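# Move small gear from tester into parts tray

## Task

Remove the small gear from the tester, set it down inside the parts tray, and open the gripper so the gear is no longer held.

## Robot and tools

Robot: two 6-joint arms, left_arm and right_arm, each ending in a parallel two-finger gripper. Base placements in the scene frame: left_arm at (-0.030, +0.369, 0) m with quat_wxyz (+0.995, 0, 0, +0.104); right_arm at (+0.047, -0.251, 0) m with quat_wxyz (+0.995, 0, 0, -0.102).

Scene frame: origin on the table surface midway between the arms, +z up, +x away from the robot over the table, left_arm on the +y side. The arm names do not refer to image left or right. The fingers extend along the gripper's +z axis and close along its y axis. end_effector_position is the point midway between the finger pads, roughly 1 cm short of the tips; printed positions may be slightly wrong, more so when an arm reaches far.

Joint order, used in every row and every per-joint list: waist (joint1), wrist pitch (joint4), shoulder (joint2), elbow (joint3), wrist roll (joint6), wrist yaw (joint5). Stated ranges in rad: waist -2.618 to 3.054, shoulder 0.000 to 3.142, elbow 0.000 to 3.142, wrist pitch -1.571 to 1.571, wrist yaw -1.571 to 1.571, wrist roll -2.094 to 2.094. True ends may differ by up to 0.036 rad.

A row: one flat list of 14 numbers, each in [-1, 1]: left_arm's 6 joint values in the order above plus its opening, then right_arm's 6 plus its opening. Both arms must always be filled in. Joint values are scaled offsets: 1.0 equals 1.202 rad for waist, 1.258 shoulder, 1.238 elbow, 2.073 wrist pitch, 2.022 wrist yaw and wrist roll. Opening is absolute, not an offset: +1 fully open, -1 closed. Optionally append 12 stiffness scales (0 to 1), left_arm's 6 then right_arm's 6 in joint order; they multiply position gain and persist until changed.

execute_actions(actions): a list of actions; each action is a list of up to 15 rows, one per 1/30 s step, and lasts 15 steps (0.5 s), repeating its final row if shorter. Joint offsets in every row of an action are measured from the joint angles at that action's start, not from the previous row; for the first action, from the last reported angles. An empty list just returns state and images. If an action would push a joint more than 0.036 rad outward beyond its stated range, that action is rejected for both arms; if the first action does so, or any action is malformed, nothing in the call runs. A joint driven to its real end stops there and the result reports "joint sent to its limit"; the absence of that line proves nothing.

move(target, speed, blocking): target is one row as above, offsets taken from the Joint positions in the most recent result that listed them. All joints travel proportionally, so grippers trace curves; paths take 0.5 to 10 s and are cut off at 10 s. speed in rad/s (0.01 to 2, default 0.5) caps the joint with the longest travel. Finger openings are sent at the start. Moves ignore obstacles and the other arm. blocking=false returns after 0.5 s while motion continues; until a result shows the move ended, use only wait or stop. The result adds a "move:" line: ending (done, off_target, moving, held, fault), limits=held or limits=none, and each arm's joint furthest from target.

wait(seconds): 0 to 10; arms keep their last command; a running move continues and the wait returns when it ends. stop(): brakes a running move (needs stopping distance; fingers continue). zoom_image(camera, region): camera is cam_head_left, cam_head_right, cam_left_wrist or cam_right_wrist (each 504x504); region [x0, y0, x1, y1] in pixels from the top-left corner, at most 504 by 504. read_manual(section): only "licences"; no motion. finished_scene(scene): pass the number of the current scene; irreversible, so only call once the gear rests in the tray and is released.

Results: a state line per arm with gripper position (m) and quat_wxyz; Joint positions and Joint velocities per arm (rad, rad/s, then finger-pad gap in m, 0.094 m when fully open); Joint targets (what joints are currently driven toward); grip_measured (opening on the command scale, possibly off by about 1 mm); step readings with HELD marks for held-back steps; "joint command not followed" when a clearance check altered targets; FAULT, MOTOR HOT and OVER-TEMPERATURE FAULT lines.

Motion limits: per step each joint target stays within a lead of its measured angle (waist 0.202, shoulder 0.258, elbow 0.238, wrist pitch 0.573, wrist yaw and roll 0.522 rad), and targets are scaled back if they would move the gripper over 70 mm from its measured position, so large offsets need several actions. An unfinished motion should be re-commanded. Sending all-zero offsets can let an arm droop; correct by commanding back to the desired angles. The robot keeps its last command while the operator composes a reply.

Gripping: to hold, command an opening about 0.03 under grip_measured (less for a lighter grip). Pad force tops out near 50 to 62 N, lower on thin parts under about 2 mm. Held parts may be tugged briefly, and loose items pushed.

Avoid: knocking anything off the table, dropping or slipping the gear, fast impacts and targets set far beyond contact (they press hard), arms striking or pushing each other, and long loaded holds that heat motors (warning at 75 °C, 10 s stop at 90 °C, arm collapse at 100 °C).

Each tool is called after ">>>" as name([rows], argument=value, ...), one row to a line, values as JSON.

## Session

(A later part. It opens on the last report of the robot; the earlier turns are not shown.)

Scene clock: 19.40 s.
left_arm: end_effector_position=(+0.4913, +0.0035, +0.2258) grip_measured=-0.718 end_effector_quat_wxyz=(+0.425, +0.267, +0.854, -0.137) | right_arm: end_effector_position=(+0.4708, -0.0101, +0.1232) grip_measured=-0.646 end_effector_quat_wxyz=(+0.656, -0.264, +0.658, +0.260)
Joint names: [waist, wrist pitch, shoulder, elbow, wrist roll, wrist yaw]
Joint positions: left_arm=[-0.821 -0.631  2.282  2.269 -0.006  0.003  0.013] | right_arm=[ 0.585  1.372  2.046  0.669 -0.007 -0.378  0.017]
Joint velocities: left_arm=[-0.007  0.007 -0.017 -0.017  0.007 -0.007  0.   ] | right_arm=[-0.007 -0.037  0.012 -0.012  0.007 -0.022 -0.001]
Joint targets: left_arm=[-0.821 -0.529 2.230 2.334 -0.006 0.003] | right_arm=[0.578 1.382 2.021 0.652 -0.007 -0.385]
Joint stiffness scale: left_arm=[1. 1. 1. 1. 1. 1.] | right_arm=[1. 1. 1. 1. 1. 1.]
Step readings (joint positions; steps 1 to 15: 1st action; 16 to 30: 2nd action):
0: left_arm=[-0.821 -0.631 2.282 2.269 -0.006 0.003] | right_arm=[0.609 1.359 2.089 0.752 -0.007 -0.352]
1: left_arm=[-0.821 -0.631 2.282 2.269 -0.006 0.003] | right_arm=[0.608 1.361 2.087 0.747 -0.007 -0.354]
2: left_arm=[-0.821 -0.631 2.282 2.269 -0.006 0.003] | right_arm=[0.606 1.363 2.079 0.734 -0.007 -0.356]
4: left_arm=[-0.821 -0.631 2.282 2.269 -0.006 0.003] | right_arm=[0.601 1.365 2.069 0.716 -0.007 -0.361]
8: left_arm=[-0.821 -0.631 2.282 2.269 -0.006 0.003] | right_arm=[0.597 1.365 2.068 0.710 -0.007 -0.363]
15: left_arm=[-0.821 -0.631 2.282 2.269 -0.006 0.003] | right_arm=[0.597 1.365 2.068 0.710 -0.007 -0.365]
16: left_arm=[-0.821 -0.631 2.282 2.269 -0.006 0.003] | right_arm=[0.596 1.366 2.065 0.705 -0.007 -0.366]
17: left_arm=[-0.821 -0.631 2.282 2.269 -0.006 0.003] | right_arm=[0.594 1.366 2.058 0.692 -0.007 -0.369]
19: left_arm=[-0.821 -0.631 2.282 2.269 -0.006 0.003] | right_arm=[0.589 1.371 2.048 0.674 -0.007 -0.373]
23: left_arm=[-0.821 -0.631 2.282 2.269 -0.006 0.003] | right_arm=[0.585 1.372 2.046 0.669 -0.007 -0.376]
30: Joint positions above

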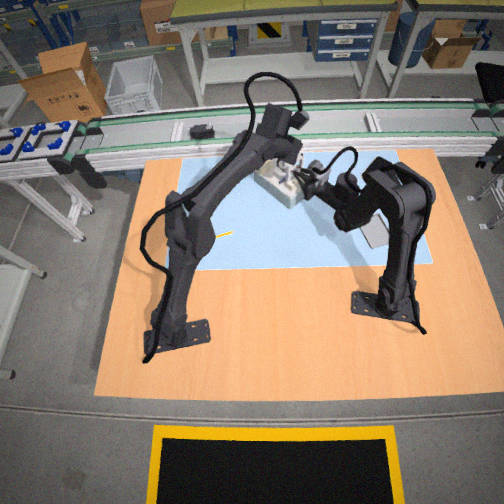

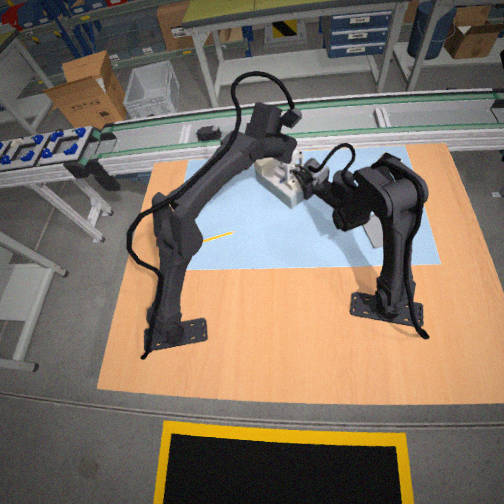

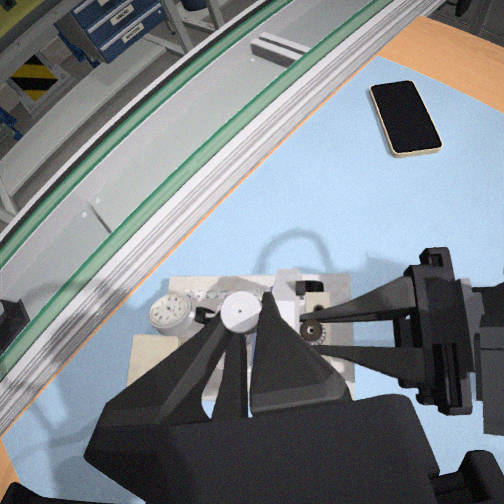

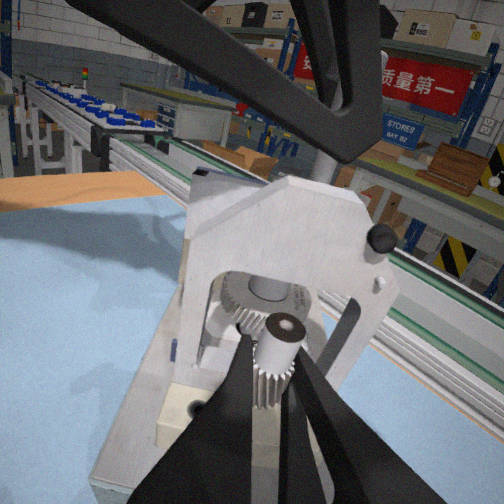

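>>> move(target=[0,0.02,-0.01,0,0,0,-0.76,-0.07,0,-0.225,-0.21,0,-0.03,-0.7], speed=0.3)

>>> move(target=[0,0,0,0.02,0,0,-0.3,-0.26,-0.3,-0.32,0.1,0,0.1,-0.7], speed=0.8)

>>> move(target=[0,0,-0.1,0.03,0,0,-0.3,0,-0.72,0,0.27,0,0.118,-0.7], speed=1)

Scene clock: 21.20 s.
left_arm: end_effector_position=(+0.4911, +0.0035, +0.2149) grip_measured=-0.718 end_effector_quat_wxyz=(+0.415, +0.269, +0.859, -0.134) | right_arm: end_effector_position=(+0.4243, -0.0539, +0.1514) grip_measured=-0.646 end_effector_quat_wxyz=(+0.664, -0.257, +0.656, +0.252)
Joint names: [waist, wrist pitch, shoulder, elbow, wrist roll, wrist yaw]
Joint positions: left_arm=[-0.821 -0.641  2.297  2.268 -0.007  0.003  0.013] | right_arm=[ 0.509  1.371  1.788  0.426 -0.007 -0.431  0.017]
Joint velocities: left_arm=[ 0.002  0.051  0.002  0.017  0.007  0.022 -0.   ] | right_arm=[-0.012 -0.095 -0.012 -0.002  0.051 -0.022 -0.   ]
Joint targets: left_arm=[-0.821 -0.589 2.270 2.269 -0.007 0.003] | right_arm=[0.501 1.372 1.763 0.409 -0.007 -0.438]
Joint stiffness scale: left_arm=[1. 1. 1. 1. 1. 1.] | right_arm=[1. 1. 1. 1. 1. 1.]
move: off_target (left_arm, right_arm); limits=none; left_arm: farthest joint: the wrist pitch, 0.051 radians from its target (0.041 radians at the start); right_arm: farthest joint: the shoulder, 0.025 radians from its target (0.283 radians at the start)

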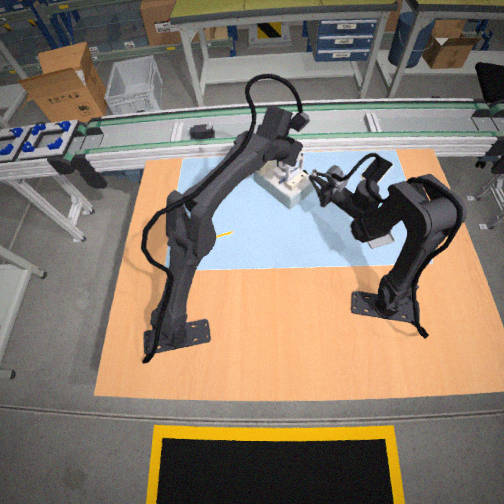

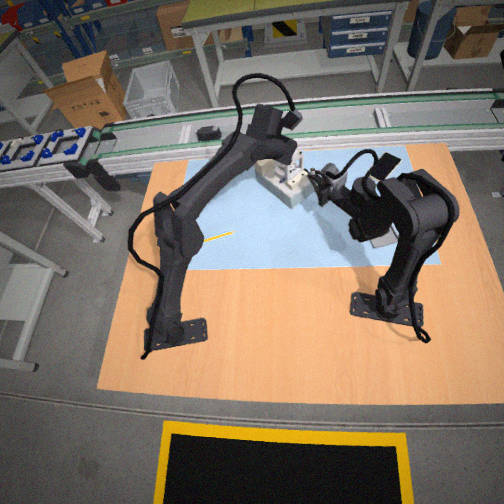

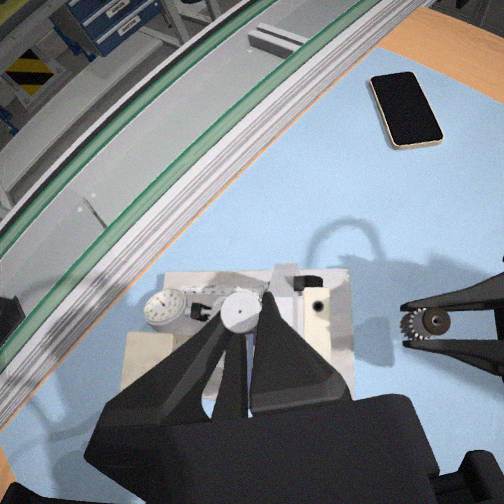

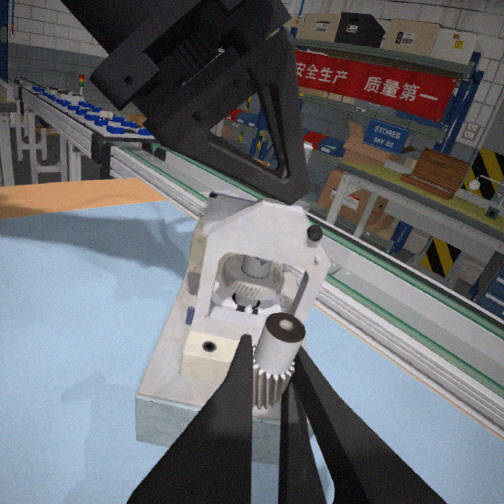

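Scene clock: 22.87 s.
left_arm: end_effector_position=(+0.4911, +0.0035, +0.2149) grip_measured=-0.302 end_effector_quat_wxyz=(+0.415, +0.269, +0.859, -0.134) | right_arm: end_effector_position=(+0.4686, -0.2101, +0.1971) grip_measured=-0.646 end_effector_quat_wxyz=(+0.657, -0.079, +0.745, +0.085)
Joint names: [waist, wrist pitch, shoulder, elbow, wrist roll, wrist yaw]
Joint positions: left_arm=[-0.821 -0.641  2.297  2.268 -0.007  0.003  0.033] | right_arm=[ 0.201  0.756  1.409  0.526 -0.007 -0.235  0.017]
Joint velocities: left_arm=[-0.002  0.037 -0.022 -0.007 -0.051 -0.051 -0.   ] | right_arm=[-0.002  0.022  0.002 -0.002  0.007 -0.007  0.001]
Joint targets: left_arm=[-0.821 -0.641 2.297 2.293 -0.007 0.003] | right_arm=[0.196 0.749 1.385 0.550 -0.007 -0.229]
Joint stiffness scale: left_arm=[1. 1. 1. 1. 1. 1.] | right_arm=[1. 1. 1. 1. 1. 1.]
move: off_target (left_arm, right_arm); limits=none; left_arm: farthest joint: the elbow, 0.025 radians from its target (0.025 radians at the start); right_arm: farthest joint: the shoulder, 0.024 radians from its target (0.403 radians at the start)

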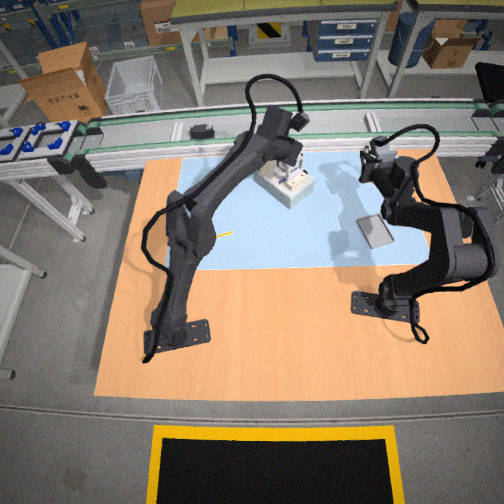

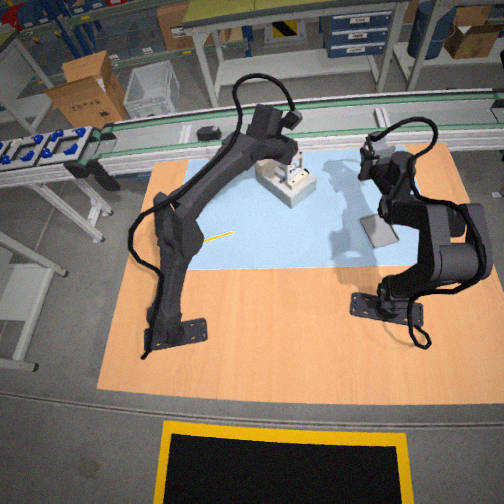

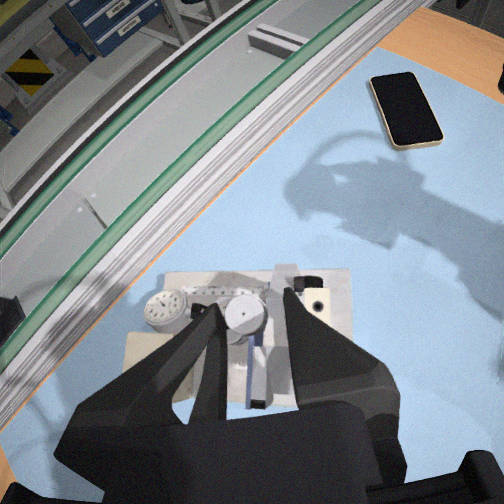

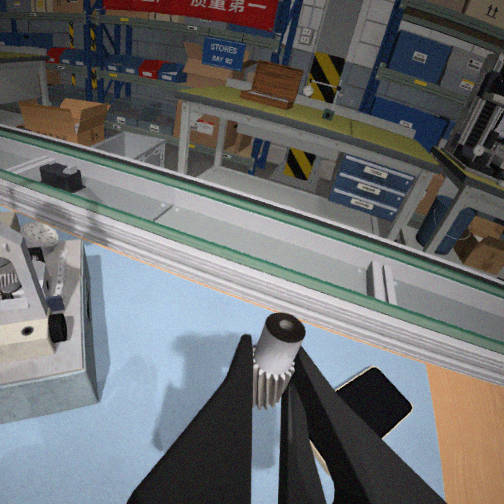

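Scene clock: 25.23 s.
left_arm: end_effector_position=(+0.4811, +0.0105, +0.2741) grip_measured=-0.302 end_effector_quat_wxyz=(+0.455, +0.263, +0.838, -0.147) | right_arm: end_effector_position=(+0.3278, -0.2509, +0.0560) grip_measured=-0.646 end_effector_quat_wxyz=(+0.132, -0.002, +0.991, +0.000)
Joint names: [waist, wrist pitch, shoulder, elbow, wrist roll, wrist yaw]
Joint positions: left_arm=[-0.821 -0.641  2.2    2.268 -0.007  0.003  0.033] | right_arm=[ 0.201 -0.729  1.409  0.832 -0.007 -0.002  0.017]
Joint velocities: left_arm=[-0.007  0.007  0.007 -0.002 -0.007 -0.051 -0.   ] | right_arm=[-0.027  0.051  0.007 -0.002 -0.037  0.051 -0.   ]
Joint targets: left_arm=[-0.821 -0.641 2.171 2.305 -0.007 0.003] | right_arm=[0.201 -0.737 1.409 0.861 -0.007 0.003]
Joint stiffness scale: left_arm=[1. 1. 1. 1. 1. 1.] | right_arm=[1. 1. 1. 1. 1. 1.]
move: off_target (left_arm, right_arm); limits=none; left_arm: farthest joint: the elbow, 0.037 radians from its target (0.037 radians at the start); right_arm: farthest joint: the elbow, 0.028 radians from its target (0.334 radians at the start)

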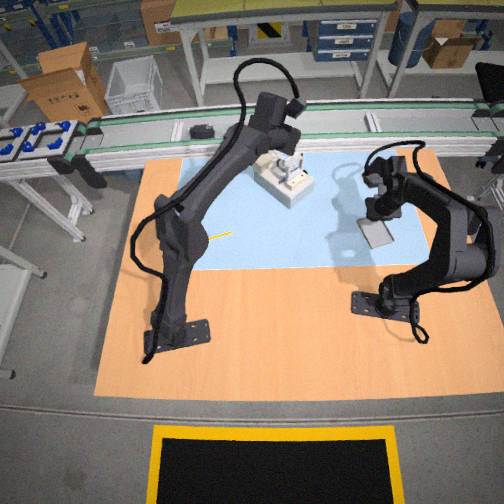

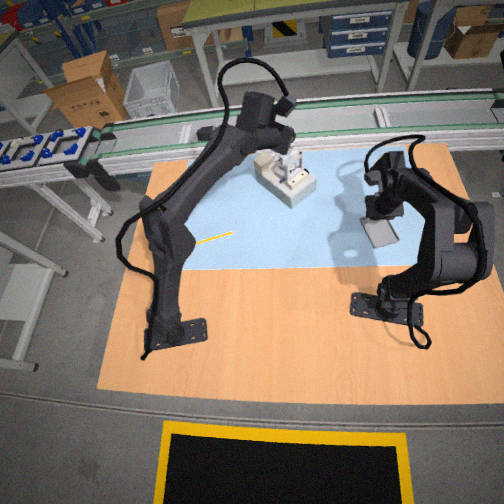

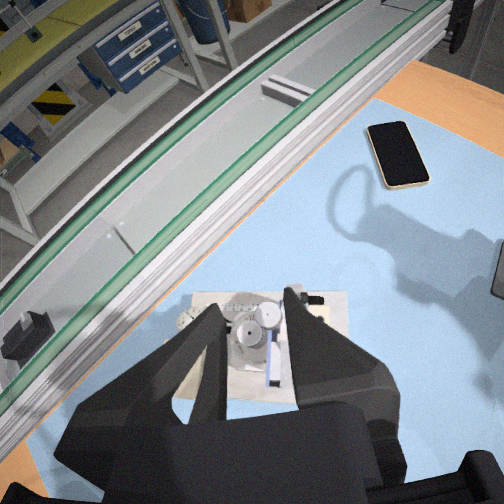

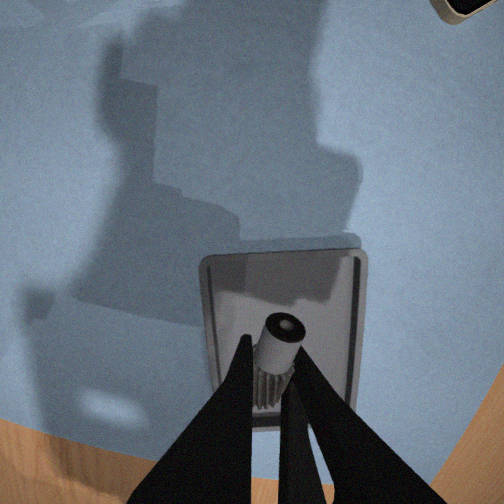

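>>> move(target=[0,0,0,0.02,0,0,-0.3,-0.02,0.01,0.11,-0.045,0,0,-0.7], speed=0.15)

Scene clock: 26.60 s.
left_arm: end_effector_position=(+0.4811, +0.0105, +0.2741) grip_measured=-0.302 end_effector_quat_wxyz=(+0.455, +0.263, +0.838, -0.147) | right_arm: end_effector_position=(+0.3046, -0.2547, +0.0141) grip_measured=-0.646 end_effector_quat_wxyz=(+0.053, +0.006, +0.999, +0.000)
Joint names: [waist, wrist pitch, shoulder, elbow, wrist roll, wrist yaw]
Joint positions: left_arm=[-0.821 -0.641  2.2    2.268 -0.007  0.003  0.033] | right_arm=[ 0.186 -0.723  1.533  0.791 -0.007 -0.002  0.017]
Joint velocities: left_arm=[ 0.002 -0.11   0.012  0.007 -0.022  0.022  0.   ] | right_arm=[ 0.012  0.022 -0.002 -0.007  0.007  0.022  0.001]
Joint targets: left_arm=[-0.821 -0.641 2.200 2.293 -0.007 0.003] | right_arm=[0.178 -0.709 1.548 0.777 -0.007 -0.002]
Joint stiffness scale: left_arm=[1. 1. 1. 1. 1. 1.] | right_arm=[1. 1. 1. 1. 1. 1.]
move: off_target (left_arm); limits=none; left_arm: farthest joint: the elbow, 0.025 radians from its target (0.025 radians at the start); right_arm: farthest joint: the shoulder, 0.015 radians from its target (0.138 radians at the start)

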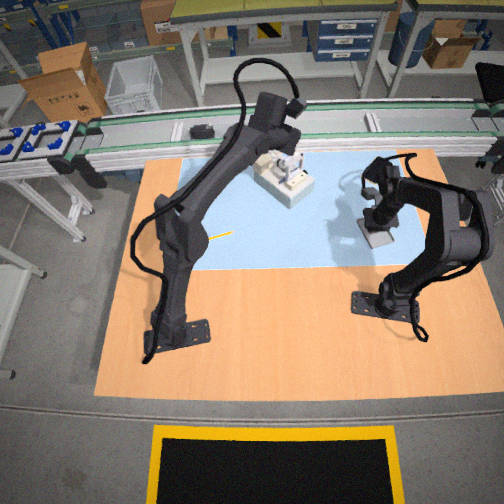

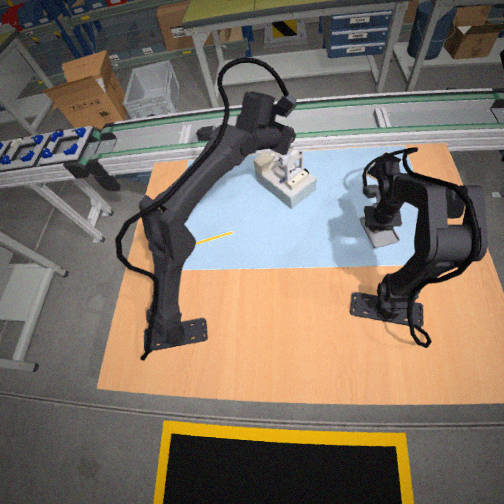

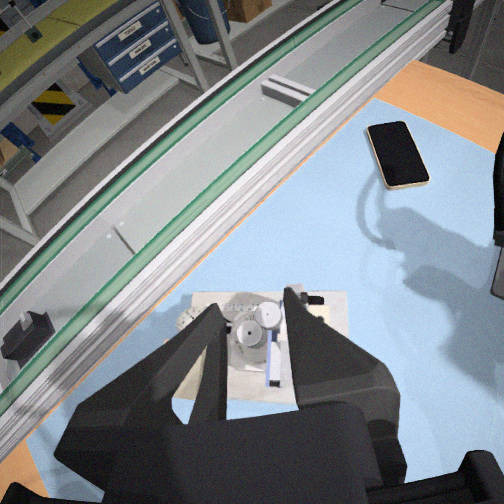

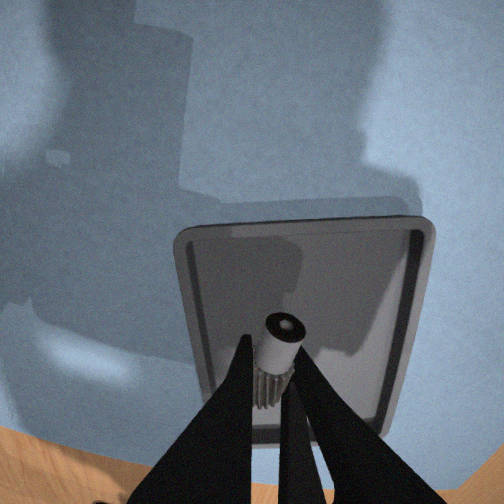

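>>> move(target=[0,0,0,0.02,0,0,-0.3,0,0,0,0,0,0,-0.4])

>>> move(target=[0,0,0,0.02,0,0,-0.3,0,-0.05,-0.2,0.03,0,0,-0.4])

Scene clock: 27.43 s.
left_arm: end_effector_position=(+0.4811, +0.0105, +0.2741) grip_measured=-0.302 end_effector_quat_wxyz=(+0.455, +0.263, +0.838, -0.147) | right_arm: end_effector_position=(+0.3049, -0.2547, +0.0142) grip_measured=-0.402 end_effector_quat_wxyz=(+0.054, +0.006, +0.999, +0.000)
Joint names: [waist, wrist pitch, shoulder, elbow, wrist roll, wrist yaw]
Joint positions: left_arm=[-0.821 -0.641  2.2    2.268 -0.007  0.003  0.033] | right_arm=[ 0.186 -0.722  1.533  0.791 -0.007 -0.002  0.028]
Joint velocities: left_arm=[-0.007 -0.051 -0.002 -0.002  0.007  0.022  0.   ] | right_arm=[-0.007 -0.066 -0.002  0.002  0.037  0.022 -0.002]
Joint targets: left_arm=[-0.821 -0.641 2.200 2.293 -0.007 0.003] | right_arm=[0.186 -0.723 1.533 0.791 -0.007 -0.002]
Joint stiffness scale: left_arm=[1. 1. 1. 1. 1. 1.] | right_arm=[1. 1. 1. 1. 1. 1.]
move: off_target (left_arm); limits=none; left_arm: farthest joint: the elbow, 0.025 radians from its target (0.025 radians at the start); right_arm: farthest joint: the wrist pitch, 0.001 radians from its target (0.000 radians at the start)

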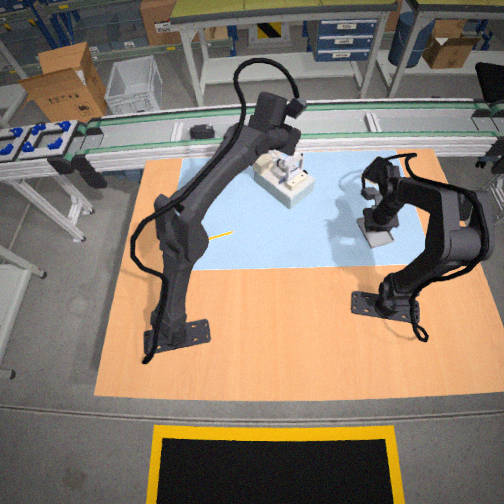

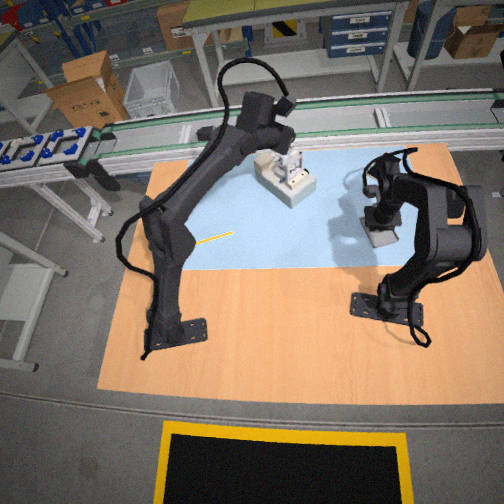

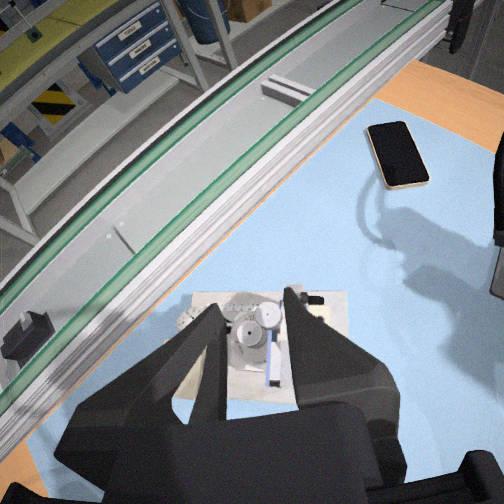

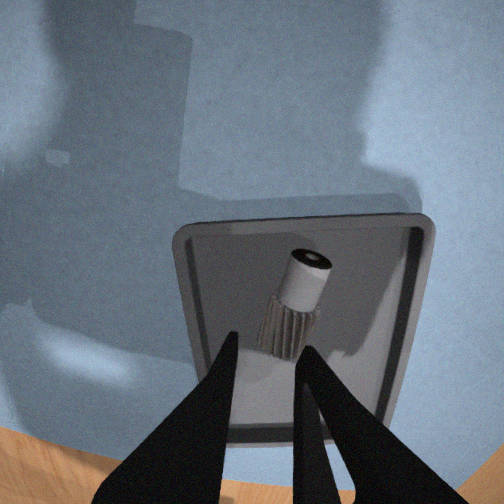

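Scene clock: 28.63 s.
left_arm: end_effector_position=(+0.4811, +0.0105, +0.2741) grip_measured=-0.302 end_effector_quat_wxyz=(+0.455, +0.263, +0.838, -0.147) | right_arm: end_effector_position=(+0.3056, -0.2547, +0.0695) grip_measured=-0.402 end_effector_quat_wxyz=(+0.131, +0.006, +0.991, -0.001)
Joint names: [waist, wrist pitch, shoulder, elbow, wrist roll, wrist yaw]
Joint positions: left_arm=[-0.821 -0.641  2.2    2.268 -0.007  0.003  0.033] | right_arm=[ 0.186 -0.814  1.302  0.807 -0.007 -0.002  0.028]
Joint velocities: left_arm=[-0.007  0.037  0.007 -0.012  0.007  0.037 -0.001] | right_arm=[-0.007  0.051  0.007 -0.012 -0.022 -0.022  0.001]
Joint targets: left_arm=[-0.821 -0.641 2.200 2.293 -0.007 0.003] | right_arm=[0.186 -0.825 1.281 0.828 -0.007 -0.002]
Joint stiffness scale: left_arm=[1. 1. 1. 1. 1. 1.] | right_arm=[1. 1. 1. 1. 1. 1.]
move: off_target (left_arm, right_arm); limits=none; left_arm: farthest joint: the elbow, 0.025 radians from its target (0.025 radians at the start); right_arm: farthest joint: the shoulder, 0.021 radians from its target (0.251 radians at the start)

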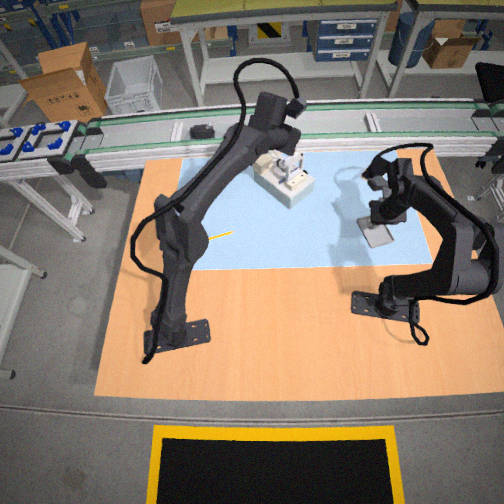

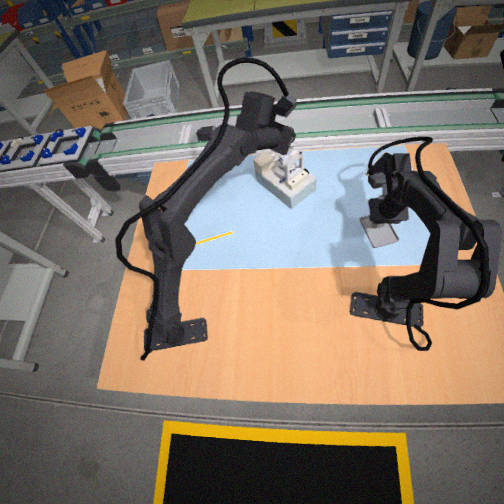

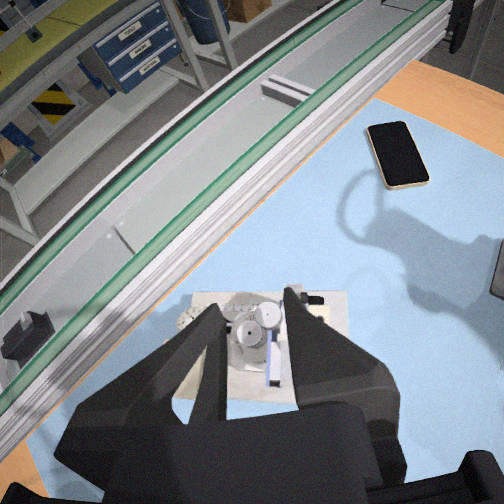

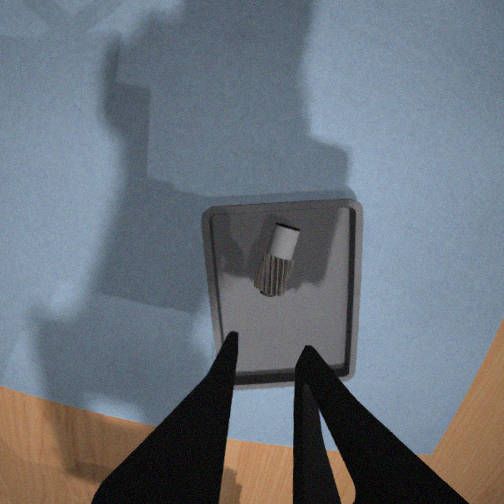

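>>> finished_scene(scene=2)

The scene is finished: the task was done.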